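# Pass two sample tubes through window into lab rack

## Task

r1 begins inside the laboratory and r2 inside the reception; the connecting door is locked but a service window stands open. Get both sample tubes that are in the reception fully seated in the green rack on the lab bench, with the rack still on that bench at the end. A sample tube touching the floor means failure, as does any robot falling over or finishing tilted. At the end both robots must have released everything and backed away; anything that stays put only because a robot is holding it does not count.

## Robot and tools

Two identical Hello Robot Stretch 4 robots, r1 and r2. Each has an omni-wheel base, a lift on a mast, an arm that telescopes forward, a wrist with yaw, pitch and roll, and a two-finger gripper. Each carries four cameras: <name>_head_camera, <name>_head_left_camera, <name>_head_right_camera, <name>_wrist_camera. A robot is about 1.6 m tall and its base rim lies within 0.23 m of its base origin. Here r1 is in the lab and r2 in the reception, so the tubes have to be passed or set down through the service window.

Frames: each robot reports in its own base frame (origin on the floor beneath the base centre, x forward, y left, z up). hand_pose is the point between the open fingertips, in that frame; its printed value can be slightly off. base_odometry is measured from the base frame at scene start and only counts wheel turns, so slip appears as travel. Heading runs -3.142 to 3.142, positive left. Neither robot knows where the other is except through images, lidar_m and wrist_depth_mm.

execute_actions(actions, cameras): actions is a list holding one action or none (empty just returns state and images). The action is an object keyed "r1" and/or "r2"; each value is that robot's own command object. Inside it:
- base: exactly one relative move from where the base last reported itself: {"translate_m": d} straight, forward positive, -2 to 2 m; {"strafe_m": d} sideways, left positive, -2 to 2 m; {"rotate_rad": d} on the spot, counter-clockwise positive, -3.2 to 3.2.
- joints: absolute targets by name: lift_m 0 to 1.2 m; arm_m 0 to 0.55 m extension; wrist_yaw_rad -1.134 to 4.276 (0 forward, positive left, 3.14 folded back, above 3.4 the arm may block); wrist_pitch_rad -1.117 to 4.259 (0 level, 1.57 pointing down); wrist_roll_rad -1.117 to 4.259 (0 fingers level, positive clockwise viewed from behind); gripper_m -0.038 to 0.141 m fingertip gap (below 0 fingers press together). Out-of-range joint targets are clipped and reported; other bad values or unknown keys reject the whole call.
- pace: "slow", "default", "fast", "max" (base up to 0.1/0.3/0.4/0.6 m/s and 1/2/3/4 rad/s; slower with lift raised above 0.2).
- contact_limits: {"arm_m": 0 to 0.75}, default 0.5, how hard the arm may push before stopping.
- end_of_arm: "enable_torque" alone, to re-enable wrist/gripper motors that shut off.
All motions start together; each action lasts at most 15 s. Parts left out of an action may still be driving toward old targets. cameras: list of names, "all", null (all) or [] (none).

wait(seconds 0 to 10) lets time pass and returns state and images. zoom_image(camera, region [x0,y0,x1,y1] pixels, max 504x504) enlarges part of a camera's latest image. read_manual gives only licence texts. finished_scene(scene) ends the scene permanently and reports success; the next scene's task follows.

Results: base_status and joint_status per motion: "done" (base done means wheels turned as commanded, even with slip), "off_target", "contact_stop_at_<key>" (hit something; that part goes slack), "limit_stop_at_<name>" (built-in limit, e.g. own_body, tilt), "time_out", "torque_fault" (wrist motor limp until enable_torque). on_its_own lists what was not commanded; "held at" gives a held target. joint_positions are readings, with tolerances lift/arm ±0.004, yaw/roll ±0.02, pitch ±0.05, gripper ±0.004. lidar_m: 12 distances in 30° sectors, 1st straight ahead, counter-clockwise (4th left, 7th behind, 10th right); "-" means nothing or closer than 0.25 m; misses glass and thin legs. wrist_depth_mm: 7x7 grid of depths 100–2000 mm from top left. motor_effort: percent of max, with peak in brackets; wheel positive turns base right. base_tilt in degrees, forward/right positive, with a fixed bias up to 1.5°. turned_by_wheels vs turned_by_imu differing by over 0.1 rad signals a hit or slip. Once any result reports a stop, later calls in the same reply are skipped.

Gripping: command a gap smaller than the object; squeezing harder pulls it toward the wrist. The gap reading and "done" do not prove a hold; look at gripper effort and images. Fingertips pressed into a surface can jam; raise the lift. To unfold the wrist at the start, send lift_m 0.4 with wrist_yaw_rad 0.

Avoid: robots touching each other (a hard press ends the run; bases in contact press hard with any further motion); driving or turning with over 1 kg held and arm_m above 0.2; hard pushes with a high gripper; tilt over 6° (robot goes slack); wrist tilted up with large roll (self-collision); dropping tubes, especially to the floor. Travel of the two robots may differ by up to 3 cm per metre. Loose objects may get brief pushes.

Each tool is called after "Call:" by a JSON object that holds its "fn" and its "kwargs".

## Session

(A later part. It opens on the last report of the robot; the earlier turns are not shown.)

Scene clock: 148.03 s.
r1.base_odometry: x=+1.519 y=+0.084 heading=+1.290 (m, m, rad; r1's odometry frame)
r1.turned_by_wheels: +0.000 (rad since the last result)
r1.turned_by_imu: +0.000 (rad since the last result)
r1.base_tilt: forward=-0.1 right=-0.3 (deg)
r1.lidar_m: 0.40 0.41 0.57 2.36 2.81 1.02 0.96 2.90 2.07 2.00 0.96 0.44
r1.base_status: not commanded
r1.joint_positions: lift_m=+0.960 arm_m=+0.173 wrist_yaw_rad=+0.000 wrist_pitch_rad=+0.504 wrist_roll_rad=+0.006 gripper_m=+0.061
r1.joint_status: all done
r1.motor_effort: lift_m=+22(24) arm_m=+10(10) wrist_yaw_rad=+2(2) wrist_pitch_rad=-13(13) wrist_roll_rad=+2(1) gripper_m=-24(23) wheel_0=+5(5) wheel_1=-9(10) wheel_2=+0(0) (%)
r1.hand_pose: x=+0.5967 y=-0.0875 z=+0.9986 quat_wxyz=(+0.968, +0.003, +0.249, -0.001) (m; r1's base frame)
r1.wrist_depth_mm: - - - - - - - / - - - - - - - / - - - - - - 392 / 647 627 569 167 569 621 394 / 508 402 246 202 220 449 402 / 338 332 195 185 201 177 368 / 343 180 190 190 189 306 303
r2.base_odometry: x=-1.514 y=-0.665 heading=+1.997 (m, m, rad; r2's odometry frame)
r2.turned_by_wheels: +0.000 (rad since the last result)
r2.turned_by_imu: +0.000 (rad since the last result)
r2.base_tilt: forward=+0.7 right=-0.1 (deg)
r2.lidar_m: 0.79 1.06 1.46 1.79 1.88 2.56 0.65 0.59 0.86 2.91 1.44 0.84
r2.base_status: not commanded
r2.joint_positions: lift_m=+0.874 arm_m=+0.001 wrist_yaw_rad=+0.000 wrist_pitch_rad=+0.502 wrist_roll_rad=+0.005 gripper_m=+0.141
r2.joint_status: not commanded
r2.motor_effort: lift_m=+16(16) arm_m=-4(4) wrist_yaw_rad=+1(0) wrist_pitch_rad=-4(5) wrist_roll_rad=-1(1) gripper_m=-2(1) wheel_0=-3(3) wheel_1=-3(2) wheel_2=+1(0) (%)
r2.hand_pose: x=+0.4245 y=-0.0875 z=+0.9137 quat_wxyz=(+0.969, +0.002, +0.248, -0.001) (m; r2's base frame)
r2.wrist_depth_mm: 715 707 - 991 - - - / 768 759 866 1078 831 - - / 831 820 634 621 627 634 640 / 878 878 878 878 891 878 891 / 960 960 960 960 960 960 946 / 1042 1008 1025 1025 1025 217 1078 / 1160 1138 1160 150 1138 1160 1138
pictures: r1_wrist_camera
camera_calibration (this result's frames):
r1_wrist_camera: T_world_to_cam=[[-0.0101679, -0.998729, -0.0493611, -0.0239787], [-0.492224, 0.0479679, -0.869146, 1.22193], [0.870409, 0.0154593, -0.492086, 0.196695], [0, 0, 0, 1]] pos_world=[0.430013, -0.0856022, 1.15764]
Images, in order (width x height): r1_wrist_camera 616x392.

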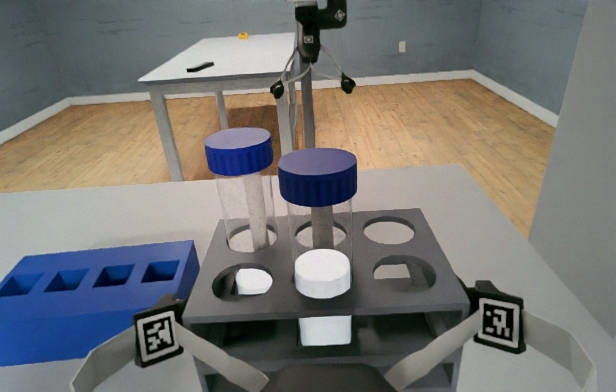

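Call:
{"fn": "execute_actions", "kwargs": {"actions": [{"r1":{"base":{"translate_m":-0.5},"joints":{"arm_m":0.01},"pace":"slow"}}], "cameras": []}}

Call:
{"fn": "execute_actions", "kwargs": {"actions": [{"r1":{"base":{"rotate_rad":-1.57},"pace":"slow"}}], "cameras": []}}

Call:
{"fn": "execute_actions", "kwargs": {"actions": [{"r1":{"base":{"translate_m":-1.15}}}], "cameras": ["r1_head_camera"]}}

Call:
{"fn": "execute_actions", "kwargs": {"actions": [{"r1":{"base":{"strafe_m":-0.76}}}], "cameras": ["r1_head_camera"]}}

Scene clock: 157.77 s.
r1.base_odometry: x=+1.380 y=-0.396 heading=+1.289 (m, m, rad; r1's odometry frame)
r1.turned_by_wheels: -0.001 (rad since the last result)
r1.turned_by_imu: -0.001 (rad since the last result)
r1.base_tilt: forward=-0.2 right=-0.5 (deg)
r1.lidar_m: 0.41 0.96 1.60 2.72 0.66 0.48 0.44 2.91 2.06 1.98 1.66 0.98
r1.base_status: done
r1.joint_positions: lift_m=+0.960 arm_m=+0.012 wrist_yaw_rad=+0.000 wrist_pitch_rad=+0.504 wrist_roll_rad=+0.006 gripper_m=+0.061
r1.joint_status: all done
r1.motor_effort: lift_m=+22(22) arm_m=-10(8) wrist_yaw_rad=+1(1) wrist_pitch_rad=-12(13) wrist_roll_rad=+1(2) gripper_m=-24(22) wheel_0=-4(5) wheel_1=-9(12) wheel_2=+2(8) (%)
r1.hand_pose: x=+0.4353 y=-0.0874 z=+0.9986 quat_wxyz=(+0.968, +0.003, +0.249, -0.001) (m; r1's base frame)
r1.wrist_depth_mm: - - - - - 831 842 / 991 - - 1205 1008 904 917 / 904 878 217 788 768 960 976 / 1025 1025 1008 167 1025 1042 1042 / 1118 1118 245 204 220 1138 1160 / 1205 1182 194 185 201 178 1205 / 1308 180 190 190 189 1255 1255
r2.base_odometry: x=-1.514 y=-0.665 heading=+1.997 (m, m, rad; r2's odometry frame)
r2.turned_by_wheels: +0.000 (rad since the last result)
r2.turned_by_imu: -0.002 (rad since the last result)
r2.base_tilt: forward=+0.8 right=-0.2 (deg)
r2.lidar_m: 0.79 1.05 1.46 1.82 1.89 2.62 0.67 0.61 0.82 2.90 1.43 0.82
r2.base_status: not commanded
r2.joint_positions: lift_m=+0.874 arm_m=+0.001 wrist_yaw_rad=+0.000 wrist_pitch_rad=+0.502 wrist_roll_rad=+0.005 gripper_m=+0.141
r2.joint_status: not commanded
r2.motor_effort: lift_m=+16(16) arm_m=-4(5) wrist_yaw_rad=+0(0) wrist_pitch_rad=-6(4) wrist_roll_rad=-1(0) gripper_m=+1(2) wheel_0=-3(3) wheel_1=-2(3) wheel_2=+1(1) (%)
r2.hand_pose: x=+0.4245 y=-0.0875 z=+0.9137 quat_wxyz=(+0.969, +0.002, +0.248, -0.001) (m; r2's base frame)
r2.wrist_depth_mm: 715 715 - - - - - / 768 759 878 1098 831 - - / 820 820 627 627 627 634 640 / 891 878 878 891 878 891 878 / 946 960 960 960 960 946 960 / 1060 1008 1025 1060 1008 218 1025 / 1160 1138 1138 150 1138 1118 1138
pictures: none
No camera images: the call's "cameras" was empty. Leave "cameras" out to get every camera's image.

Scene clock: 160.63 s.
r1.base_odometry: x=+1.380 y=-0.396 heading=-0.280 (m, m, rad; r1's odometry frame)
r1.turned_by_wheels: -1.569 (rad since the last result)
r1.turned_by_imu: -1.556 (rad since the last result)
r1.base_tilt: forward=+0.0 right=-0.4 (deg)
r1.lidar_m: 0.40 1.66 0.95 0.90 0.94 1.62 2.75 0.67 0.49 0.43 2.94 2.08
r1.base_status: done
r1.joint_positions: lift_m=+0.960 arm_m=+0.012 wrist_yaw_rad=+0.000 wrist_pitch_rad=+0.504 wrist_roll_rad=+0.006 gripper_m=+0.061
r1.joint_status: not commanded
r1.motor_effort: lift_m=+22(22) arm_m=-10(10) wrist_yaw_rad=+1(0) wrist_pitch_rad=-13(13) wrist_roll_rad=+0(2) gripper_m=-23(23) wheel_0=+5(8) wheel_1=+7(12) wheel_2=+3(9) (%)
r1.hand_pose: x=+0.4353 y=-0.0874 z=+0.9986 quat_wxyz=(+0.968, +0.003, +0.249, -0.001) (m; r1's base frame)
r1.wrist_depth_mm: 1661 1576 1618 1661 1661 1661 1661 / 1756 1756 1708 1756 1708 1808 1708 / 1808 1863 217 1808 1921 1921 1808 / 1863 - 1983 161 - - - / 1808 1983 246 203 220 1808 1756 / 1661 1661 195 184 201 178 1537 / 1430 181 190 190 189 1281 1255
r2.base_odometry: x=-1.514 y=-0.665 heading=+1.997 (m, m, rad; r2's odometry frame)
r2.turned_by_wheels: +0.000 (rad since the last result)
r2.turned_by_imu: -0.001 (rad since the last result)
r2.base_tilt: forward=+0.9 right=-0.1 (deg)
r2.lidar_m: 0.78 1.06 1.49 1.81 1.89 2.61 0.67 0.62 0.86 2.91 1.44 0.83
r2.base_status: not commanded
r2.joint_positions: lift_m=+0.874 arm_m=+0.001 wrist_yaw_rad=+0.000 wrist_pitch_rad=+0.502 wrist_roll_rad=+0.005 gripper_m=+0.141
r2.joint_status: not commanded
r2.motor_effort: lift_m=+16(16) arm_m=-4(4) wrist_yaw_rad=+0(0) wrist_pitch_rad=-5(5) wrist_roll_rad=+1(0) gripper_m=-1(1) wheel_0=-3(3) wheel_1=-3(3) wheel_2=+1(1) (%)
r2.hand_pose: x=+0.4245 y=-0.0875 z=+0.9137 quat_wxyz=(+0.969, +0.002, +0.248, -0.001) (m; r2's base frame)
r2.wrist_depth_mm: 723 715 - - - - - / 768 759 854 1098 842 - - / 820 820 627 621 627 634 634 / 878 878 891 878 878 878 878 / 960 960 946 960 960 960 960 / 1060 1008 1042 1060 1025 216 1042 / 1138 1138 1118 150 1138 1138 1118
pictures: none
No camera images: the call's "cameras" was empty. Leave "cameras" out to get every camera's image.

Scene clock: 165.97 s.
r1.base_odometry: x=+0.276 y=-0.078 heading=-0.280 (m, m, rad; r1's odometry frame)
r1.turned_by_wheels: -0.001 (rad since the last result)
r1.turned_by_imu: +0.002 (rad since the last result)
r1.base_tilt: forward=+0.0 right=-0.4 (deg)
r1.lidar_m: 0.39 1.29 1.08 1.11 1.17 1.58 1.58 1.64 2.25 1.70 0.64 0.68
r1.base_status: done
r1.joint_positions: lift_m=+0.960 arm_m=+0.012 wrist_yaw_rad=+0.000 wrist_pitch_rad=+0.504 wrist_roll_rad=+0.006 gripper_m=+0.061
r1.joint_status: not commanded
r1.motor_effort: lift_m=+22(22) arm_m=-10(10) wrist_yaw_rad=+1(1) wrist_pitch_rad=-13(13) wrist_roll_rad=+0(2) gripper_m=-24(24) wheel_0=-5(9) wheel_1=-8(12) wheel_2=+1(12) (%)
r1.hand_pose: x=+0.4352 y=-0.0874 z=+0.9986 quat_wxyz=(+0.968, +0.003, +0.249, -0.001) (m; r1's base frame)
r1.wrist_depth_mm: 1808 - - - - - - / 1808 - - - - - - / 1808 - 216 - - - - / 1808 - - 161 - 991 750 / 1808 - 245 203 220 1756 661 / 1661 1661 194 184 201 178 1464 / 1430 180 190 190 189 1255 1255
r2.base_odometry: x=-1.514 y=-0.665 heading=+1.997 (m, m, rad; r2's odometry frame)
r2.turned_by_wheels: +0.000 (rad since the last result)
r2.turned_by_imu: -0.001 (rad since the last result)
r2.base_tilt: forward=+0.8 right=+0.1 (deg)
r2.lidar_m: 0.78 1.08 1.47 1.82 1.90 2.60 0.66 0.61 0.86 2.86 1.44 0.81
r2.base_status: not commanded
r2.joint_positions: lift_m=+0.874 arm_m=+0.001 wrist_yaw_rad=+0.000 wrist_pitch_rad=+0.502 wrist_roll_rad=+0.005 gripper_m=+0.141
r2.joint_status: not commanded
r2.motor_effort: lift_m=+16(16) arm_m=-4(5) wrist_yaw_rad=+0(0) wrist_pitch_rad=-4(5) wrist_roll_rad=-1(1) gripper_m=-1(2) wheel_0=-3(3) wheel_1=-3(3) wheel_2=+1(1) (%)
r2.hand_pose: x=+0.4245 y=-0.0875 z=+0.9137 quat_wxyz=(+0.969, +0.002, +0.248, -0.001) (m; r2's base frame)
r2.wrist_depth_mm: 723 715 - - - - - / 750 768 878 1078 842 - - / 820 820 627 627 627 634 634 / 891 878 891 878 878 878 891 / 960 960 960 960 946 960 960 / 1060 1042 1025 1042 1008 217 1042 / 1138 1160 1182 150 1118 1138 1160
pictures: r1_head_camera
Images, in order (width x height): r1_head_camera 420x560.

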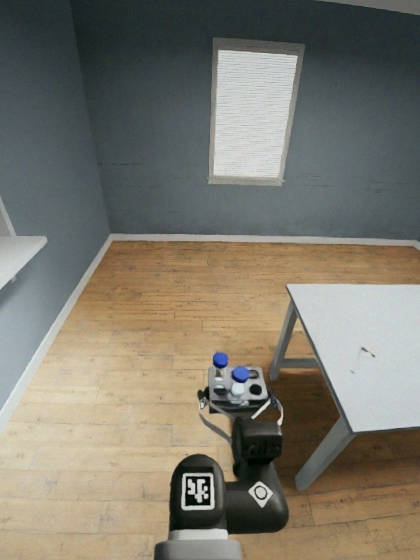

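Scene clock: 169.83 s.
r1.base_odometry: x=+0.065 y=-0.808 heading=-0.281 (m, m, rad; r1's odometry frame)
r1.turned_by_wheels: +0.000 (rad since the last result)
r1.turned_by_imu: -0.001 (rad since the last result)
r1.base_tilt: forward=-0.1 right=-0.4 (deg)
r1.lidar_m: 0.40 0.42 1.77 1.87 1.94 1.64 1.57 1.60 2.26 2.37 0.61 0.43
r1.base_status: done
r1.joint_positions: lift_m=+0.960 arm_m=+0.012 wrist_yaw_rad=+0.000 wrist_pitch_rad=+0.504 wrist_roll_rad=+0.006 gripper_m=+0.061
r1.joint_status: not commanded
r1.motor_effort: lift_m=+22(22) arm_m=-10(10) wrist_yaw_rad=+1(1) wrist_pitch_rad=-13(13) wrist_roll_rad=+1(0) gripper_m=-23(24) wheel_0=+3(12) wheel_1=-6(13) wheel_2=+0(1) (%)
r1.hand_pose: x=+0.4352 y=-0.0874 z=+0.9987 quat_wxyz=(+0.968, +0.003, +0.249, -0.001) (m; r1's base frame)
r1.wrist_depth_mm: - - - - - - - / - - - - - - - / - - - - - - - / - - 809 159 798 778 750 / - 691 245 204 220 574 615 / 1661 564 194 183 201 178 517 / 508 180 189 189 188 427 433
r2.base_odometry: x=-1.514 y=-0.665 heading=+1.997 (m, m, rad; r2's odometry frame)
r2.turned_by_wheels: +0.000 (rad since the last result)
r2.turned_by_imu: -0.001 (rad since the last result)
r2.base_tilt: forward=+0.9 right=-0.1 (deg)
r2.lidar_m: 0.79 1.07 1.46 1.80 1.91 2.60 0.68 0.60 0.83 2.90 1.48 0.83
r2.base_status: not commanded
r2.joint_positions: lift_m=+0.874 arm_m=+0.001 wrist_yaw_rad=+0.000 wrist_pitch_rad=+0.502 wrist_roll_rad=+0.005 gripper_m=+0.141
r2.joint_status: not commanded
r2.motor_effort: lift_m=+16(16) arm_m=-4(4) wrist_yaw_rad=+0(0) wrist_pitch_rad=-5(6) wrist_roll_rad=+0(3) gripper_m=+0(1) wheel_0=-3(3) wheel_1=-3(2) wheel_2=+1(1) (%)
r2.hand_pose: x=+0.4245 y=-0.0875 z=+0.9137 quat_wxyz=(+0.969, +0.002, +0.248, -0.001) (m; r2's base frame)
r2.wrist_depth_mm: 715 715 - - - - - / 759 750 854 1098 842 - - / 820 820 627 627 621 627 634 / 878 878 878 891 878 891 878 / 960 960 960 946 946 976 960 / 1060 1025 1008 1042 1025 217 1060 / 1182 1138 1138 150 1138 1138 1138
pictures: r1_head_camera
Images, in order (width x height): r1_head_camera 420x560.

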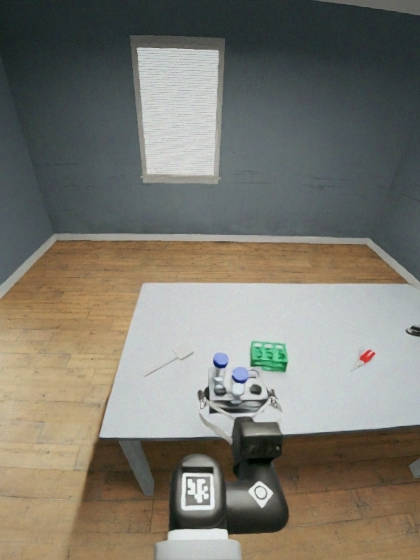

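Call:
{"fn": "execute_actions", "kwargs": {"actions": [{"r1":{"base":{"strafe_m":0.08},"joints":{"arm_m":0.17,"lift_m":0.8},"pace":"slow"}}], "cameras": ["r1_head_camera","r1_wrist_camera"]}}

Scene clock: 176.23 s.
r1.base_odometry: x=+0.087 y=-0.731 heading=-0.280 (m, m, rad; r1's odometry frame)
r1.turned_by_wheels: +0.000 (rad since the last result)
r1.turned_by_imu: -0.001 (rad since the last result)
r1.base_tilt: forward=-0.1 right=-0.3 (deg)
r1.lidar_m: 0.41 0.44 1.69 1.81 1.88 1.66 1.56 1.66 2.24 2.48 0.62 0.41
r1.base_status: done
r1.joint_positions: lift_m=+0.800 arm_m=+0.168 wrist_yaw_rad=+0.000 wrist_pitch_rad=+0.504 wrist_roll_rad=+0.006 gripper_m=+0.061
r1.joint_status: all done
r1.motor_effort: lift_m=+17(20) arm_m=+10(8) wrist_yaw_rad=+1(1) wrist_pitch_rad=-12(13) wrist_roll_rad=+0(1) gripper_m=-22(24) wheel_0=-4(9) wheel_1=+9(12) wheel_2=+0(0) (%)
r1.hand_pose: x=+0.5917 y=-0.0874 z=+0.8390 quat_wxyz=(+0.968, +0.003, +0.249, -0.001) (m; r1's base frame)
r1.wrist_depth_mm: - - - - - - - / - - - - - - - / - - 603 654 634 603 585 / - 517 477 161 469 462 353 / 452 407 246 204 220 373 314 / 343 324 193 184 202 178 306 / 291 180 190 190 189 254 251
r2.base_odometry: x=-1.514 y=-0.665 heading=+1.997 (m, m, rad; r2's odometry frame)
r2.turned_by_wheels: +0.000 (rad since the last result)
r2.turned_by_imu: -0.002 (rad since the last result)
r2.base_tilt: forward=+0.8 right=-0.1 (deg)
r2.lidar_m: 0.78 1.04 1.49 1.81 1.90 2.60 0.66 0.62 0.87 2.89 1.45 0.83
r2.base_status: not commanded
r2.joint_positions: lift_m=+0.874 arm_m=+0.001 wrist_yaw_rad=+0.000 wrist_pitch_rad=+0.502 wrist_roll_rad=+0.005 gripper_m=+0.141
r2.joint_status: not commanded
r2.motor_effort: lift_m=+16(16) arm_m=-4(4) wrist_yaw_rad=+0(1) wrist_pitch_rad=-6(4) wrist_roll_rad=-1(0) gripper_m=+1(1) wheel_0=-3(3) wheel_1=-3(3) wheel_2=+1(1) (%)
r2.hand_pose: x=+0.4245 y=-0.0875 z=+0.9137 quat_wxyz=(+0.969, +0.002, +0.248, -0.001) (m; r2's base frame)
r2.wrist_depth_mm: 723 715 - - - - - / 759 759 866 1078 842 - - / 820 831 627 627 621 627 640 / 891 878 878 891 891 891 878 / 960 960 960 960 960 960 960 / 1060 1008 1025 1060 1008 217 1042 / 1160 1138 1138 150 1138 1138 1138
pictures: r1_head_camera, r1_wrist_camera
camera_calibration (this result's frames):
r1_wrist_camera: T_world_to_cam=[[-0.00985602, -0.998733, -0.0493556, -0.0320175], [-0.492321, 0.0478079, -0.8691, 1.08076], [0.870358, 0.015733, -0.492169, 0.122631], [0, 0, 0, 1]] pos_world=[0.425031, -0.0855749, 0.998059]
Images, in order (width x height): r1_head_camera 420x560, r1_wrist_camera 616x392.

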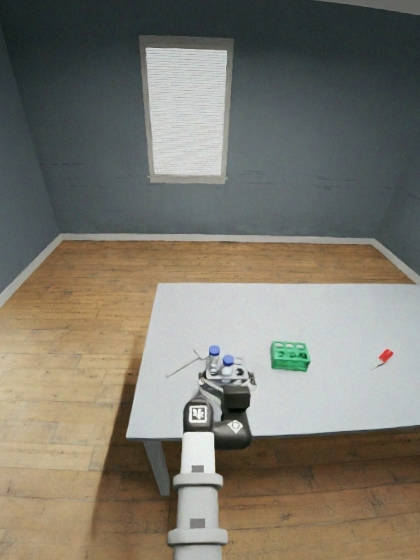

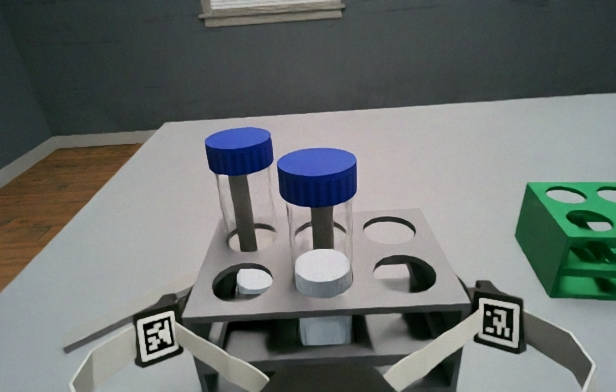

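Call:
{"fn": "execute_actions", "kwargs": {"actions": [{"r1":{"base":{"strafe_m":-0.03},"joints":{"arm_m":0.15,"lift_m":0.746},"pace":"slow"}}], "cameras": ["r1_head_camera","r1_wrist_camera"]}}

Scene clock: 180.13 s.
r1.base_odometry: x=+0.079 y=-0.760 heading=-0.280 (m, m, rad; r1's odometry frame)
r1.turned_by_wheels: +0.000 (rad since the last result)
r1.turned_by_imu: -0.001 (rad since the last result)
r1.base_tilt: forward=-0.2 right=-0.4 (deg)
r1.lidar_m: 0.41 0.44 1.76 1.84 1.87 1.64 1.57 1.63 2.27 2.43 0.62 0.44
r1.base_status: done
r1.joint_positions: lift_m=+0.746 arm_m=+0.152 wrist_yaw_rad=+0.000 wrist_pitch_rad=+0.496 wrist_roll_rad=+0.006 gripper_m=+0.060
r1.joint_status: all done
r1.motor_effort: lift_m=+13(13) arm_m=-9(10) wrist_yaw_rad=+0(1) wrist_pitch_rad=+12(12) wrist_roll_rad=+2(1) gripper_m=-22(23) wheel_0=+6(7) wheel_1=-6(10) wheel_2=+0(0) (%)
r1.hand_pose: x=+0.5764 y=-0.0873 z=+0.7875 quat_wxyz=(+0.969, +0.003, +0.245, -0.001) (m; r1's base frame)
r1.wrist_depth_mm: - - - - - - - / - - - - - 750 707 / - 591 212 539 512 500 480 / 436 418 359 157 387 349 294 / 334 327 243 201 217 298 293 / 276 267 186 183 200 178 245 / 232 180 193 190 187 204 200
r2.base_odometry: x=-1.514 y=-0.665 heading=+1.997 (m, m, rad; r2's odometry frame)
r2.turned_by_wheels: +0.000 (rad since the last result)
r2.turned_by_imu: -0.001 (rad since the last result)
r2.base_tilt: forward=+0.7 right=-0.2 (deg)
r2.lidar_m: 0.78 1.06 1.48 1.79 1.90 2.60 0.67 0.61 0.84 2.89 1.46 0.82
r2.base_status: not commanded
r2.joint_positions: lift_m=+0.874 arm_m=+0.001 wrist_yaw_rad=+0.000 wrist_pitch_rad=+0.502 wrist_roll_rad=+0.005 gripper_m=+0.141
r2.joint_status: not commanded
r2.motor_effort: lift_m=+16(16) arm_m=-4(5) wrist_yaw_rad=+1(1) wrist_pitch_rad=-6(6) wrist_roll_rad=-3(1) gripper_m=-1(0) wheel_0=-3(3) wheel_1=-3(3) wheel_2=+1(1) (%)
r2.hand_pose: x=+0.4245 y=-0.0875 z=+0.9137 quat_wxyz=(+0.969, +0.002, +0.248, -0.001) (m; r2's base frame)
r2.wrist_depth_mm: 707 723 - - - - - / 759 759 866 1078 842 - - / 809 820 627 627 627 627 634 / 878 878 866 878 866 878 878 / 960 960 960 960 976 960 946 / 1060 1008 1025 1042 1008 217 1042 / 1138 1138 1138 150 1118 1138 1138
pictures: r1_head_camera, r1_wrist_camera
camera_calibration (this result's frames):
r1_wrist_camera: T_world_to_cam=[[-0.00894661, -0.998743, -0.0493224, -0.0351547], [-0.484873, 0.0474706, -0.873295, 1.02742], [0.874539, 0.016102, -0.484688, 0.102343], [0, 0, 0, 1]] pos_world=[0.408352, -0.0855308, 0.945114]
Images, in order (width x height): r1_head_camera 420x560, r1_wrist_camera 616x392.

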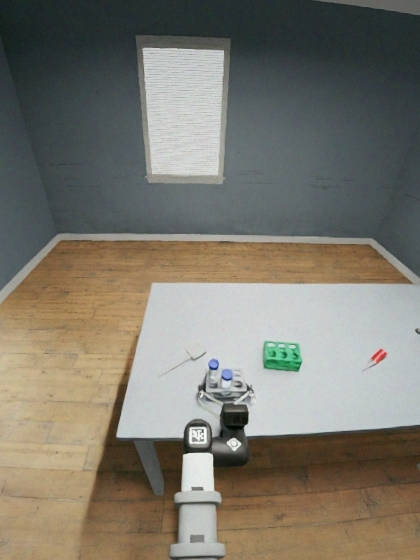

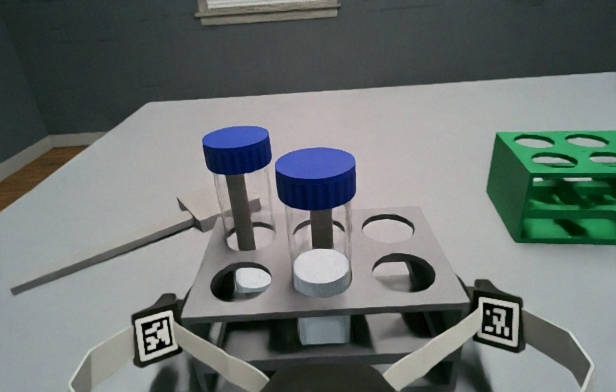

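Call:
{"fn": "execute_actions", "kwargs": {"actions": [{"r1":{"joints":{"lift_m":0.754,"gripper_m":0.141},"pace":"slow"}}], "cameras": []}}

Call:
{"fn": "execute_actions", "kwargs": {"actions": [{"r1":{"joints":{"arm_m":0.03},"pace":"slow"}}], "cameras": []}}

Call:
{"fn": "execute_actions", "kwargs": {"actions": [{"r1":{"joints":{"lift_m":0.8,"gripper_m":0.06}}}], "cameras": ["r1_head_camera","r1_wrist_camera"]}}

Scene clock: 188.80 s.
r1.base_odometry: x=+0.079 y=-0.760 heading=-0.280 (m, m, rad; r1's odometry frame)
r1.turned_by_wheels: +0.000 (rad since the last result)
r1.turned_by_imu: -0.002 (rad since the last result)
r1.base_tilt: forward=-0.1 right=-0.4 (deg)
r1.lidar_m: 0.40 0.42 1.76 1.82 1.87 1.63 1.56 1.62 2.26 2.44 0.60 0.42
r1.base_status: not commanded
r1.joint_positions: lift_m=+0.754 arm_m=+0.152 wrist_yaw_rad=+0.000 wrist_pitch_rad=+0.502 wrist_roll_rad=+0.006 gripper_m=+0.141
r1.joint_status: all done
r1.motor_effort: lift_m=+19(22) arm_m=-10(9) wrist_yaw_rad=+2(2) wrist_pitch_rad=-6(12) wrist_roll_rad=+1(1) gripper_m=+1(23) wheel_0=+5(6) wheel_1=-6(6) wheel_2=+0(0) (%)
r1.hand_pose: x=+0.5755 y=-0.0875 z=+0.7935 quat_wxyz=(+0.969, +0.003, +0.248, -0.001) (m; r1's base frame)
r1.wrist_depth_mm: - - - - - - - / - - - - - 732 691 / - 580 492 530 512 496 455 / 439 424 382 248 389 347 296 / 340 329 258 213 223 303 297 / 278 264 197 208 204 196 248 / 236 227 221 151 216 211 215
r2.base_odometry: x=-1.514 y=-0.665 heading=+1.997 (m, m, rad; r2's odometry frame)
r2.turned_by_wheels: +0.000 (rad since the last result)
r2.turned_by_imu: -0.002 (rad since the last result)
r2.base_tilt: forward=+0.8 right=+0.0 (deg)
r2.lidar_m: 0.77 1.05 1.47 1.80 1.87 2.60 0.69 0.63 0.85 2.91 1.46 0.84
r2.base_status: not commanded
r2.joint_positions: lift_m=+0.874 arm_m=+0.001 wrist_yaw_rad=+0.000 wrist_pitch_rad=+0.502 wrist_roll_rad=+0.005 gripper_m=+0.141
r2.joint_status: not commanded
r2.motor_effort: lift_m=+16(16) arm_m=-5(5) wrist_yaw_rad=+1(1) wrist_pitch_rad=-5(4) wrist_roll_rad=-2(0) gripper_m=+4(0) wheel_0=-3(3) wheel_1=-2(3) wheel_2=+1(1) (%)
r2.hand_pose: x=+0.4245 y=-0.0875 z=+0.9137 quat_wxyz=(+0.969, +0.002, +0.248, -0.001) (m; r2's base frame)
r2.wrist_depth_mm: 715 715 - - - - - / 759 768 866 1078 842 - - / 820 831 627 621 621 627 640 / 891 878 878 878 878 878 878 / 946 960 946 960 931 960 976 / 1078 1008 1008 1042 1008 218 1042 / 1160 1138 1138 150 1138 1160 1160
pictures: none
No camera images: the call's "cameras" was empty. Leave "cameras" out to get every camera's image.

Scene clock: 191.30 s.
r1.base_odometry: x=+0.079 y=-0.760 heading=-0.280 (m, m, rad; r1's odometry frame)
r1.turned_by_wheels: +0.000 (rad since the last result)
r1.turned_by_imu: -0.001 (rad since the last result)
r1.base_tilt: forward=-0.1 right=-0.4 (deg)
r1.lidar_m: 0.40 0.42 1.72 1.84 1.86 1.66 1.54 1.64 2.23 2.46 0.59 0.46
r1.base_status: not commanded
r1.joint_positions: lift_m=+0.754 arm_m=+0.032 wrist_yaw_rad=+0.000 wrist_pitch_rad=+0.502 wrist_roll_rad=+0.006 gripper_m=+0.141
r1.joint_status: all done
r1.motor_effort: lift_m=+19(19) arm_m=-10(11) wrist_yaw_rad=+2(2) wrist_pitch_rad=-6(6) wrist_roll_rad=+2(1) gripper_m=+1(0) wheel_0=+5(6) wheel_1=-6(6) wheel_2=+0(1) (%)
r1.hand_pose: x=+0.4556 y=-0.0875 z=+0.7934 quat_wxyz=(+0.969, +0.003, +0.248, -0.001) (m; r1's base frame)
r1.wrist_depth_mm: - - - - - - - / - - 878 820 778 732 699 / - 585 559 368 512 427 404 / 442 418 392 314 347 377 370 / 343 332 325 317 312 303 298 / 279 265 258 264 258 196 250 / 236 227 228 151 220 219 219
r2.base_odometry: x=-1.514 y=-0.665 heading=+1.997 (m, m, rad; r2's odometry frame)
r2.turned_by_wheels: +0.000 (rad since the last result)
r2.turned_by_imu: -0.001 (rad since the last result)
r2.base_tilt: forward=+0.8 right=-0.2 (deg)
r2.lidar_m: 0.79 1.07 1.46 1.79 1.89 2.59 0.68 0.62 0.81 2.90 1.48 0.81
r2.base_status: not commanded
r2.joint_positions: lift_m=+0.874 arm_m=+0.001 wrist_yaw_rad=+0.000 wrist_pitch_rad=+0.502 wrist_roll_rad=+0.005 gripper_m=+0.141
r2.joint_status: not commanded
r2.motor_effort: lift_m=+16(16) arm_m=-4(4) wrist_yaw_rad=+1(0) wrist_pitch_rad=-6(4) wrist_roll_rad=+2(0) gripper_m=-2(1) wheel_0=-3(3) wheel_1=-3(3) wheel_2=+1(1) (%)
r2.hand_pose: x=+0.4245 y=-0.0875 z=+0.9137 quat_wxyz=(+0.969, +0.002, +0.248, -0.001) (m; r2's base frame)
r2.wrist_depth_mm: 723 715 - - - - - / 759 759 854 1078 842 - - / 831 809 627 621 627 634 640 / 891 878 891 878 891 878 878 / 960 960 960 976 960 960 960 / 1060 1008 1042 1042 1008 218 1060 / 1160 1138 1138 150 1138 1118 1138
pictures: none
No camera images: the call's "cameras" was empty. Leave "cameras" out to get every camera's image.

Scene clock: 193.13 s.
r1.base_odometry: x=+0.079 y=-0.760 heading=-0.280 (m, m, rad; r1's odometry frame)
r1.turned_by_wheels: +0.000 (rad since the last result)
r1.turned_by_imu: +0.000 (rad since the last result)
r1.base_tilt: forward=-0.1 right=-0.3 (deg)
r1.lidar_m: 0.40 0.43 1.72 1.83 1.87 1.66 1.55 1.62 2.26 2.45 0.61 0.43
r1.base_status: not commanded
r1.joint_positions: lift_m=+0.800 arm_m=+0.032 wrist_yaw_rad=+0.000 wrist_pitch_rad=+0.502 wrist_roll_rad=+0.006 gripper_m=+0.060
r1.joint_status: all done
r1.motor_effort: lift_m=+22(24) arm_m=-10(11) wrist_yaw_rad=+1(2) wrist_pitch_rad=-7(6) wrist_roll_rad=+0(2) gripper_m=-3(1) wheel_0=+6(6) wheel_1=-6(6) wheel_2=+0(0) (%)
r1.hand_pose: x=+0.4556 y=-0.0875 z=+0.8392 quat_wxyz=(+0.969, +0.003, +0.248, -0.001) (m; r1's base frame)
r1.wrist_depth_mm: - - - - - - - / - - - - - - 854 / - - 691 661 634 473 591 / - 525 492 370 455 433 418 / 427 415 389 342 351 375 368 / 347 340 224 325 202 315 312 / 293 290 268 161 267 257 266
r2.base_odometry: x=-1.514 y=-0.665 heading=+1.997 (m, m, rad; r2's odometry frame)
r2.turned_by_wheels: +0.000 (rad since the last result)
r2.turned_by_imu: +0.000 (rad since the last result)
r2.base_tilt: forward=+0.8 right=-0.1 (deg)
r2.lidar_m: 0.79 1.05 1.49 1.81 1.88 2.62 0.66 0.60 0.83 2.89 1.41 0.83
r2.base_status: not commanded
r2.joint_positions: lift_m=+0.874 arm_m=+0.001 wrist_yaw_rad=+0.000 wrist_pitch_rad=+0.502 wrist_roll_rad=+0.005 gripper_m=+0.141
r2.joint_status: not commanded
r2.motor_effort: lift_m=+17(16) arm_m=-4(4) wrist_yaw_rad=+0(1) wrist_pitch_rad=-4(6) wrist_roll_rad=-1(1) gripper_m=+0(0) wheel_0=-3(3) wheel_1=-3(3) wheel_2=+1(1) (%)
r2.hand_pose: x=+0.4245 y=-0.0875 z=+0.9137 quat_wxyz=(+0.969, +0.002, +0.248, -0.001) (m; r2's base frame)
r2.wrist_depth_mm: 723 723 - - - - - / 759 759 866 1078 842 - - / 820 820 627 621 627 627 634 / 891 878 891 866 891 878 891 / 976 960 960 960 946 960 960 / 1042 1008 1025 1042 1008 217 1042 / 1160 1138 1138 150 1118 1160 1138
pictures: r1_head_camera, r1_wrist_camera
camera_calibration (this result's frames):
r1_wrist_camera: T_world_to_cam=[[-0.00984007, -0.998739, -0.0492258, -0.033511], [-0.4903, 0.0477233, -0.870246, 1.01396], [0.871498, 0.0155721, -0.490151, 0.239032], [0, 0, 0, 1]] pos_world=[0.288496, -0.0855803, 0.997903]
Images, in order (width x height): r1_head_camera 420x560, r1_wrist_camera 616x392.

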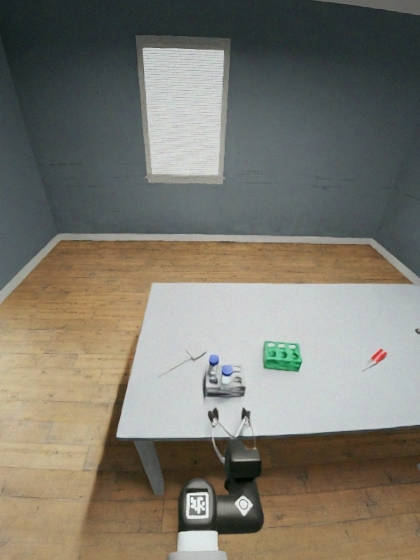

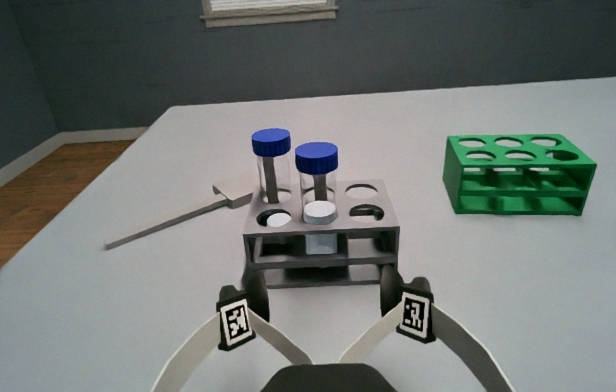

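Call:
{"fn": "execute_actions", "kwargs": {"actions": [{"r1":{"joints":{"lift_m":0.806,"arm_m":0.165},"base":{"strafe_m":0.004},"pace":"slow"}}], "cameras": ["r1_wrist_camera","r1_head_camera"]}}

Scene clock: 201.27 s.
r1.base_odometry: x=+0.080 y=-0.756 heading=-0.280 (m, m, rad; r1's odometry frame)
r1.turned_by_wheels: +0.000 (rad since the last result)
r1.turned_by_imu: -0.001 (rad since the last result)
r1.base_tilt: forward=+0.0 right=-0.2 (deg)
r1.lidar_m: 0.41 0.41 1.77 1.83 1.87 1.64 1.56 1.63 2.22 2.45 0.59 0.43
r1.base_status: done
r1.joint_positions: lift_m=+0.806 arm_m=+0.163 wrist_yaw_rad=+0.000 wrist_pitch_rad=+0.502 wrist_roll_rad=+0.006 gripper_m=+0.060
r1.joint_status: all done
r1.motor_effort: lift_m=+22(25) arm_m=+10(5) wrist_yaw_rad=+1(2) wrist_pitch_rad=-6(6) wrist_roll_rad=+0(0) gripper_m=-3(3) wheel_0=-7(6) wheel_1=+8(11) wheel_2=+0(0) (%)
r1.hand_pose: x=+0.5870 y=-0.0875 z=+0.8452 quat_wxyz=(+0.969, +0.003, +0.248, -0.001) (m; r1's base frame)
r1.wrist_depth_mm: - - - - - - - / - - - - - - - / - - 715 683 661 627 609 / - 539 521 504 492 477 445 / 433 418 382 210 389 359 317 / 353 343 224 243 197 322 314 / 300 296 217 161 211 216 272
r2.base_odometry: x=-1.514 y=-0.665 heading=+1.997 (m, m, rad; r2's odometry frame)
r2.turned_by_wheels: +0.000 (rad since the last result)
r2.turned_by_imu: -0.001 (rad since the last result)
r2.base_tilt: forward=+1.0 right=+0.0 (deg)
r2.lidar_m: 0.77 1.04 1.46 1.81 1.88 2.63 0.68 0.61 0.84 2.89 1.43 0.83
r2.base_status: not commanded
r2.joint_positions: lift_m=+0.874 arm_m=+0.001 wrist_yaw_rad=+0.000 wrist_pitch_rad=+0.502 wrist_roll_rad=+0.005 gripper_m=+0.141
r2.joint_status: not commanded
r2.motor_effort: lift_m=+16(16) arm_m=-5(4) wrist_yaw_rad=+0(1) wrist_pitch_rad=-7(4) wrist_roll_rad=-1(0) gripper_m=+1(1) wheel_0=-3(3) wheel_1=-3(3) wheel_2=+1(1) (%)
r2.hand_pose: x=+0.4245 y=-0.0875 z=+0.9137 quat_wxyz=(+0.969, +0.002, +0.248, -0.001) (m; r2's base frame)
r2.wrist_depth_mm: 732 732 - - - - - / 759 759 854 1078 831 - - / 809 820 627 621 634 634 640 / 878 878 878 891 891 891 891 / 960 946 946 960 946 960 976 / 1060 1008 1025 1042 1025 218 1060 / 1138 1138 1160 150 1118 1138 1138
pictures: r1_head_camera, r1_wrist_camera
camera_calibration (this result's frames):
r1_wrist_camera: T_world_to_cam=[[-0.00982565, -0.998739, -0.0492256, -0.031928], [-0.490304, 0.047716, -0.870244, 1.08361], [0.871496, 0.0155848, -0.490155, 0.127409], [0, 0, 0, 1]] pos_world=[0.419949, -0.0855791, 1.00389]
Images, in order (width x height): r1_head_camera 420x560, r1_wrist_camera 616x392.

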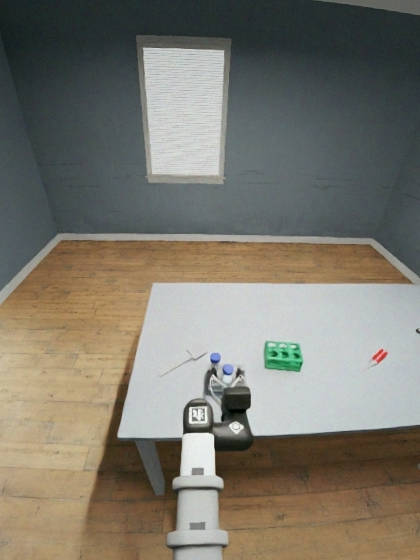

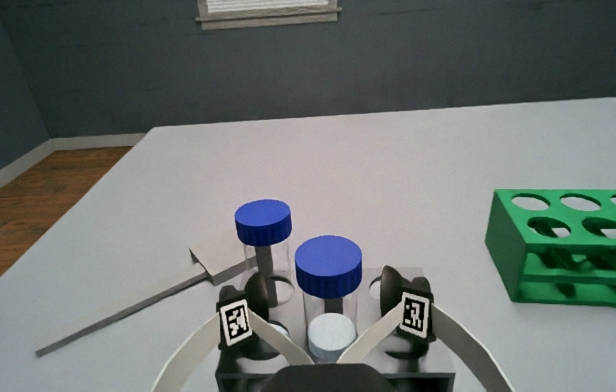

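Call:
{"fn": "execute_actions", "kwargs": {"actions": [{"r1":{"joints":{"gripper_m":0.005},"pace":"slow"}}], "cameras": ["r1_wrist_camera"]}}

Call:
{"fn": "execute_actions", "kwargs": {"actions": [{"r1":{"joints":{"lift_m":0.91},"pace":"slow"}}], "cameras": ["r1_wrist_camera","r1_head_camera"]}}

Scene clock: 207.53 s.
r1.base_odometry: x=+0.080 y=-0.756 heading=-0.280 (m, m, rad; r1's odometry frame)
r1.turned_by_wheels: +0.000 (rad since the last result)
r1.turned_by_imu: -0.001 (rad since the last result)
r1.base_tilt: forward=-0.2 right=-0.3 (deg)
r1.lidar_m: 0.42 0.43 1.72 1.83 1.89 1.65 1.56 1.62 2.27 2.46 0.59 0.46
r1.base_status: not commanded
r1.joint_positions: lift_m=+0.806 arm_m=+0.163 wrist_yaw_rad=+0.000 wrist_pitch_rad=+0.502 wrist_roll_rad=+0.006 gripper_m=+0.005
r1.joint_status: all done
r1.motor_effort: lift_m=+22(22) arm_m=+10(10) wrist_yaw_rad=+1(1) wrist_pitch_rad=-7(8) wrist_roll_rad=+0(1) gripper_m=-14(13) wheel_0=-7(6) wheel_1=+8(8) wheel_2=+0(0) (%)
r1.hand_pose: x=+0.5870 y=-0.0875 z=+0.8452 quat_wxyz=(+0.969, +0.003, +0.248, -0.001) (m; r1's base frame)
r1.wrist_depth_mm: - - - - - - - / - - - - - - - / - - 715 683 654 627 609 / - 535 521 508 488 477 445 / 436 421 384 203 392 362 317 / 353 345 327 209 203 322 315 / 300 293 212 208 205 200 273
r2.base_odometry: x=-1.514 y=-0.665 heading=+1.997 (m, m, rad; r2's odometry frame)
r2.turned_by_wheels: +0.000 (rad since the last result)
r2.turned_by_imu: -0.001 (rad since the last result)
r2.base_tilt: forward=+1.0 right=+0.0 (deg)
r2.lidar_m: 0.79 1.07 1.47 1.81 1.91 2.60 0.69 0.60 0.84 2.91 1.46 0.81
r2.base_status: not commanded
r2.joint_positions: lift_m=+0.874 arm_m=+0.001 wrist_yaw_rad=+0.000 wrist_pitch_rad=+0.502 wrist_roll_rad=+0.005 gripper_m=+0.141
r2.joint_status: not commanded
r2.motor_effort: lift_m=+16(16) arm_m=-4(4) wrist_yaw_rad=+1(0) wrist_pitch_rad=-5(5) wrist_roll_rad=+0(1) gripper_m=-2(2) wheel_0=-3(3) wheel_1=-3(3) wheel_2=+1(1) (%)
r2.hand_pose: x=+0.4245 y=-0.0875 z=+0.9137 quat_wxyz=(+0.969, +0.002, +0.248, -0.001) (m; r2's base frame)
r2.wrist_depth_mm: 715 723 - - - - - / 741 759 854 1078 842 - - / 820 820 621 621 627 634 640 / 891 878 878 866 891 891 878 / 960 946 960 960 976 946 960 / 1060 1025 1025 1042 1008 217 1060 / 1160 1138 1138 149 1118 1138 1160
pictures: r1_wrist_camera
camera_calibration (this result's frames):
r1_wrist_camera: T_world_to_cam=[[-0.00983808, -0.998739, -0.0492233, -0.0319259], [-0.490525, 0.0477161, -0.87012, 1.08358], [0.871372, 0.0155849, -0.490376, 0.127647], [0, 0, 0, 1]] pos_world=[0.419979, -0.0855791, 1.00386]
Images, in order (width x height): r1_wrist_camera 616x392.

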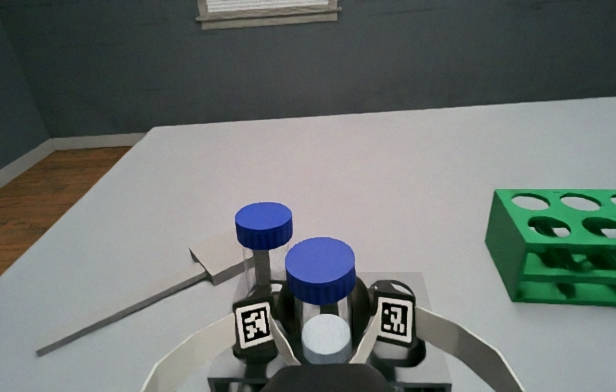

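Scene clock: 209.27 s.
r1.base_odometry: x=+0.080 y=-0.756 heading=-0.280 (m, m, rad; r1's odometry frame)
r1.turned_by_wheels: +0.000 (rad since the last result)
r1.turned_by_imu: +0.000 (rad since the last result)
r1.base_tilt: forward=-0.1 right=-0.4 (deg)
r1.lidar_m: 0.41 0.40 1.71 1.83 1.88 1.64 1.58 1.64 2.24 2.46 0.59 0.41
r1.base_status: not commanded
r1.joint_positions: lift_m=+0.910 arm_m=+0.163 wrist_yaw_rad=+0.000 wrist_pitch_rad=+0.502 wrist_roll_rad=+0.006 gripper_m=+0.005
r1.joint_status: all done
r1.motor_effort: lift_m=+22(26) arm_m=+10(10) wrist_yaw_rad=+1(1) wrist_pitch_rad=-8(8) wrist_roll_rad=+1(1) gripper_m=-13(15) wheel_0=-6(6) wheel_1=+8(8) wheel_2=+0(0) (%)
r1.hand_pose: x=+0.5870 y=-0.0875 z=+0.9491 quat_wxyz=(+0.969, +0.003, +0.248, -0.001) (m; r1's base frame)
r1.wrist_depth_mm: - - - - - - - / - - - - - - - / - - - - - - - / - - 741 723 691 683 661 / 1983 603 585 204 554 544 535 / 1576 500 473 208 202 404 387 / 439 421 389 208 384 343 364
r2.base_odometry: x=-1.514 y=-0.665 heading=+1.997 (m, m, rad; r2's odometry frame)
r2.turned_by_wheels: +0.000 (rad since the last result)
r2.turned_by_imu: +0.000 (rad since the last result)
r2.base_tilt: forward=+0.7 right=-0.2 (deg)
r2.lidar_m: 0.79 1.05 1.49 1.80 1.87 2.60 0.66 0.60 0.84 2.89 1.44 0.85
r2.base_status: not commanded
r2.joint_positions: lift_m=+0.874 arm_m=+0.001 wrist_yaw_rad=+0.000 wrist_pitch_rad=+0.502 wrist_roll_rad=+0.005 gripper_m=+0.141
r2.joint_status: not commanded
r2.motor_effort: lift_m=+16(16) arm_m=-4(4) wrist_yaw_rad=+1(1) wrist_pitch_rad=-5(6) wrist_roll_rad=+0(3) gripper_m=-1(1) wheel_0=-3(3) wheel_1=-3(3) wheel_2=+1(0) (%)
r2.hand_pose: x=+0.4245 y=-0.0875 z=+0.9137 quat_wxyz=(+0.969, +0.002, +0.248, -0.001) (m; r2's base frame)
r2.wrist_depth_mm: 723 707 - - - - - / 750 759 878 1078 842 - - / 820 820 634 621 621 634 640 / 878 891 878 878 891 878 878 / 946 960 960 960 960 946 960 / 1060 1025 1025 1042 1008 218 1060 / 1160 1138 1160 150 1138 1138 1160
pictures: r1_head_camera, r1_wrist_camera
camera_calibration (this result's frames):
r1_wrist_camera: T_world_to_cam=[[-0.00984294, -0.998739, -0.0492223, -0.0268068], [-0.49061, 0.0477161, -0.870072, 1.17403], [0.871324, 0.0155849, -0.490461, 0.178744], [0, 0, 0, 1]] pos_world=[0.419984, -0.0855791, 1.10784]
Images, in order (width x height): r1_head_camera 420x560, r1_wrist_camera 616x392.

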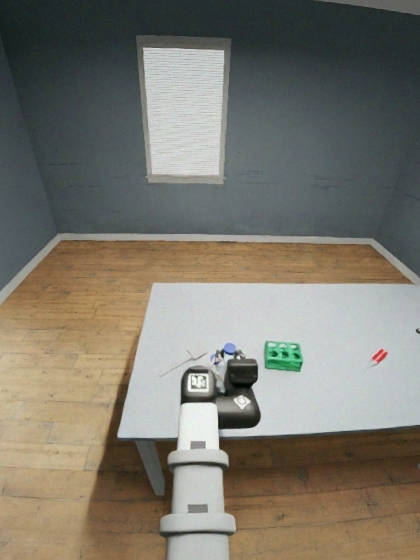

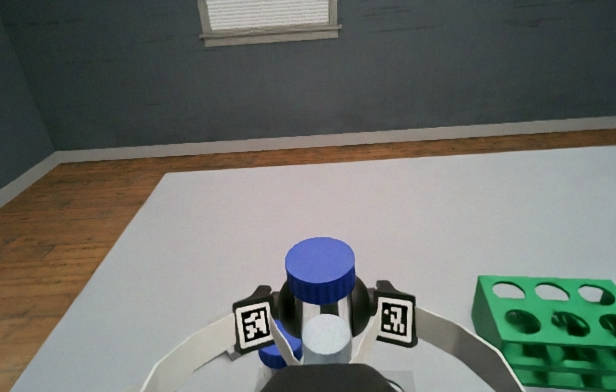

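Call:
{"fn": "execute_actions", "kwargs": {"actions": [{"r1":{"base":{"strafe_m":-0.232},"joints":{"arm_m":0.296,"lift_m":0.9},"pace":"slow"}}], "cameras": ["r1_wrist_camera","r1_head_camera"]}}

Scene clock: 219.00 s.
r1.base_odometry: x=+0.016 y=-0.979 heading=-0.280 (m, m, rad; r1's odometry frame)
r1.turned_by_wheels: +0.000 (rad since the last result)
r1.turned_by_imu: -0.001 (rad since the last result)
r1.base_tilt: forward=-0.1 right=-0.4 (deg)
r1.lidar_m: 0.39 0.43 0.58 2.08 2.15 1.64 1.53 1.64 2.25 2.21 0.61 0.45
r1.base_status: done
r1.joint_positions: lift_m=+0.900 arm_m=+0.294 wrist_yaw_rad=+0.000 wrist_pitch_rad=+0.502 wrist_roll_rad=+0.006 gripper_m=+0.005
r1.joint_status: all done
r1.motor_effort: lift_m=+16(20) arm_m=+10(10) wrist_yaw_rad=+1(1) wrist_pitch_rad=-8(6) wrist_roll_rad=+1(1) gripper_m=-13(14) wheel_0=+7(9) wheel_1=-6(10) wheel_2=+0(0) (%)
r1.hand_pose: x=+0.7181 y=-0.0874 z=+0.9396 quat_wxyz=(+0.969, +0.003, +0.248, -0.001) (m; r1's base frame)
r1.wrist_depth_mm: - - - - - - - / - - - - - - - / - - - - - - - / - - 732 699 683 661 640 / 591 580 569 204 544 525 521 / 492 480 455 209 203 445 436 / 415 407 379 208 375 364 375
r2.base_odometry: x=-1.514 y=-0.665 heading=+1.997 (m, m, rad; r2's odometry frame)
r2.turned_by_wheels: +0.000 (rad since the last result)
r2.turned_by_imu: -0.002 (rad since the last result)
r2.base_tilt: forward=+0.9 right=-0.1 (deg)
r2.lidar_m: 0.79 1.07 1.47 1.81 1.88 2.61 0.68 0.62 0.85 2.90 1.44 0.83
r2.base_status: not commanded
r2.joint_positions: lift_m=+0.874 arm_m=+0.001 wrist_yaw_rad=+0.000 wrist_pitch_rad=+0.502 wrist_roll_rad=+0.005 gripper_m=+0.141
r2.joint_status: not commanded
r2.motor_effort: lift_m=+16(16) arm_m=-4(4) wrist_yaw_rad=+0(0) wrist_pitch_rad=-4(5) wrist_roll_rad=+0(3) gripper_m=+0(0) wheel_0=-3(3) wheel_1=-3(3) wheel_2=+1(1) (%)
r2.hand_pose: x=+0.4245 y=-0.0875 z=+0.9137 quat_wxyz=(+0.969, +0.002, +0.248, -0.001) (m; r2's base frame)
r2.wrist_depth_mm: 723 707 - - - - - / 759 750 866 1078 854 - - / 820 820 627 627 627 627 640 / 878 878 878 878 878 891 878 / 946 960 960 960 946 946 960 / 1025 1025 1042 1042 1008 218 1060 / 1160 1138 1160 150 1160 1138 1160
pictures: r1_head_camera, r1_wrist_camera
camera_calibration (this result's frames):
r1_wrist_camera: T_world_to_cam=[[-0.00970796, -0.998741, -0.0492219, -0.0260505], [-0.490648, 0.0476489, -0.870054, 1.23002], [0.871304, 0.0157041, -0.490493, 0.0598928], [0, 0, 0, 1]] pos_world=[0.551069, -0.0855673, 1.09828]
Images, in order (width x height): r1_head_camera 420x560, r1_wrist_camera 616x392.

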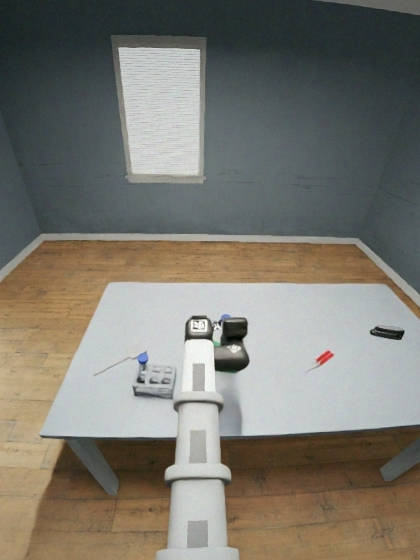

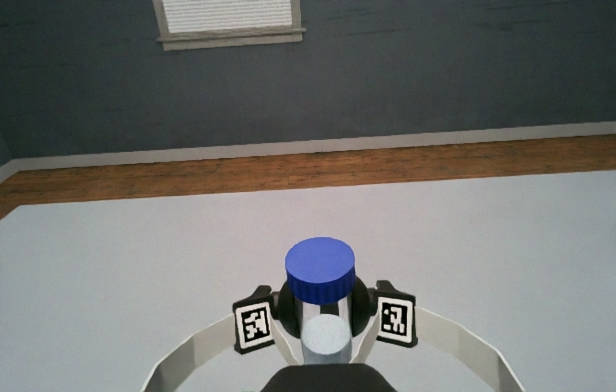

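Call:
{"fn": "execute_actions", "kwargs": {"actions": [{"r1":{"joints":{"lift_m":0.85},"pace":"slow"}}], "cameras": ["r1_wrist_camera","r1_head_left_camera","r1_head_right_camera"]}}

Call:
{"fn": "zoom_image", "kwargs": {"camera": "r1_head_left_camera", "region": [160,300,320,460]}}

Scene clock: 223.13 s.
r1.base_odometry: x=+0.016 y=-0.979 heading=-0.280 (m, m, rad; r1's odometry frame)
r1.turned_by_wheels: +0.000 (rad since the last result)
r1.turned_by_imu: -0.001 (rad since the last result)
r1.base_tilt: forward=+0.0 right=-0.4 (deg)
r1.lidar_m: 0.41 0.44 0.58 2.07 2.11 1.64 1.57 1.64 2.23 2.22 0.58 0.44
r1.base_status: not commanded
r1.joint_positions: lift_m=+0.850 arm_m=+0.294 wrist_yaw_rad=+0.000 wrist_pitch_rad=+0.502 wrist_roll_rad=+0.006 gripper_m=+0.005
r1.joint_status: all done
r1.motor_effort: lift_m=+16(16) arm_m=+9(10) wrist_yaw_rad=+0(0) wrist_pitch_rad=-7(8) wrist_roll_rad=+1(1) gripper_m=-13(13) wheel_0=+7(6) wheel_1=-6(6) wheel_2=+0(0) (%)
r1.hand_pose: x=+0.7181 y=-0.0874 z=+0.8896 quat_wxyz=(+0.969, +0.003, +0.248, -0.001) (m; r1's base frame)
r1.wrist_depth_mm: - - - - - - - / - - - - - - - / - - - - - - - / 654 627 615 597 580 564 544 / 508 496 480 203 466 452 442 / 418 413 389 209 203 379 373 / 353 347 270 208 260 162 322
r2.base_odometry: x=-1.514 y=-0.665 heading=+1.997 (m, m, rad; r2's odometry frame)
r2.turned_by_wheels: +0.000 (rad since the last result)
r2.turned_by_imu: -0.001 (rad since the last result)
r2.base_tilt: forward=+0.9 right=+0.0 (deg)
r2.lidar_m: 0.77 1.08 1.48 1.80 1.89 2.61 0.66 0.60 0.82 2.89 1.43 0.81
r2.base_status: not commanded
r2.joint_positions: lift_m=+0.874 arm_m=+0.001 wrist_yaw_rad=+0.000 wrist_pitch_rad=+0.502 wrist_roll_rad=+0.005 gripper_m=+0.141
r2.joint_status: not commanded
r2.motor_effort: lift_m=+16(16) arm_m=-5(4) wrist_yaw_rad=+1(0) wrist_pitch_rad=-7(6) wrist_roll_rad=+0(1) gripper_m=-1(0) wheel_0=-3(3) wheel_1=-2(3) wheel_2=+1(0) (%)
r2.hand_pose: x=+0.4245 y=-0.0875 z=+0.9137 quat_wxyz=(+0.969, +0.002, +0.248, -0.001) (m; r2's base frame)
r2.wrist_depth_mm: 715 715 - - - - - / 759 768 866 1078 831 - - / 820 831 634 627 621 627 627 / 878 878 878 891 891 891 891 / 960 960 946 946 946 960 960 / 1060 1025 1025 1042 991 217 1060 / 1160 1138 1138 150 1118 1138 1160
pictures: r1_head_left_camera, r1_head_right_camera, r1_wrist_camera
camera_calibration (this result's frames):
r1_wrist_camera: T_world_to_cam=[[-0.00950147, -0.998743, -0.0492243, -0.028605], [-0.490454, 0.0475533, -0.870169, 1.18655], [0.871415, 0.0158744, -0.490289, 0.0351065], [0, 0, 0, 1]] pos_world=[0.551083, -0.0855505, 1.0483]
Images, in order (width x height): r1_head_left_camera 420x672, r1_head_right_camera 420x672, r1_wrist_camera 616x392.

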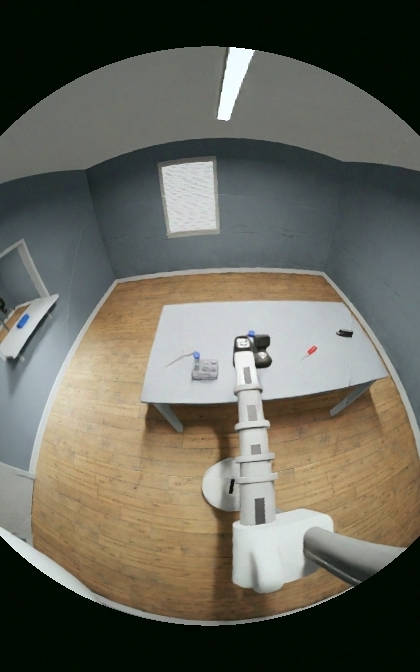

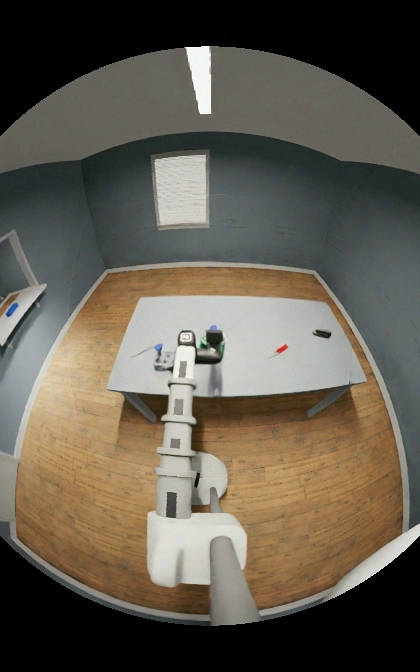

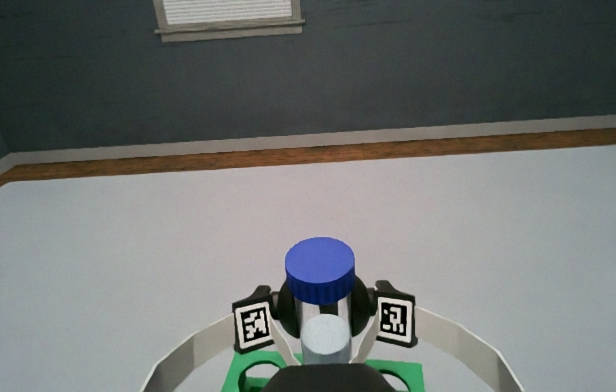

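Region (160, 300, 320, 460) of r1_head_left_camera's 420x672 image, scaled by 3.150, with more detail than that image has.

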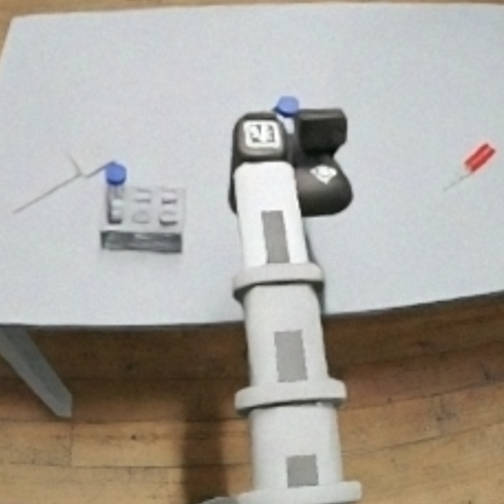

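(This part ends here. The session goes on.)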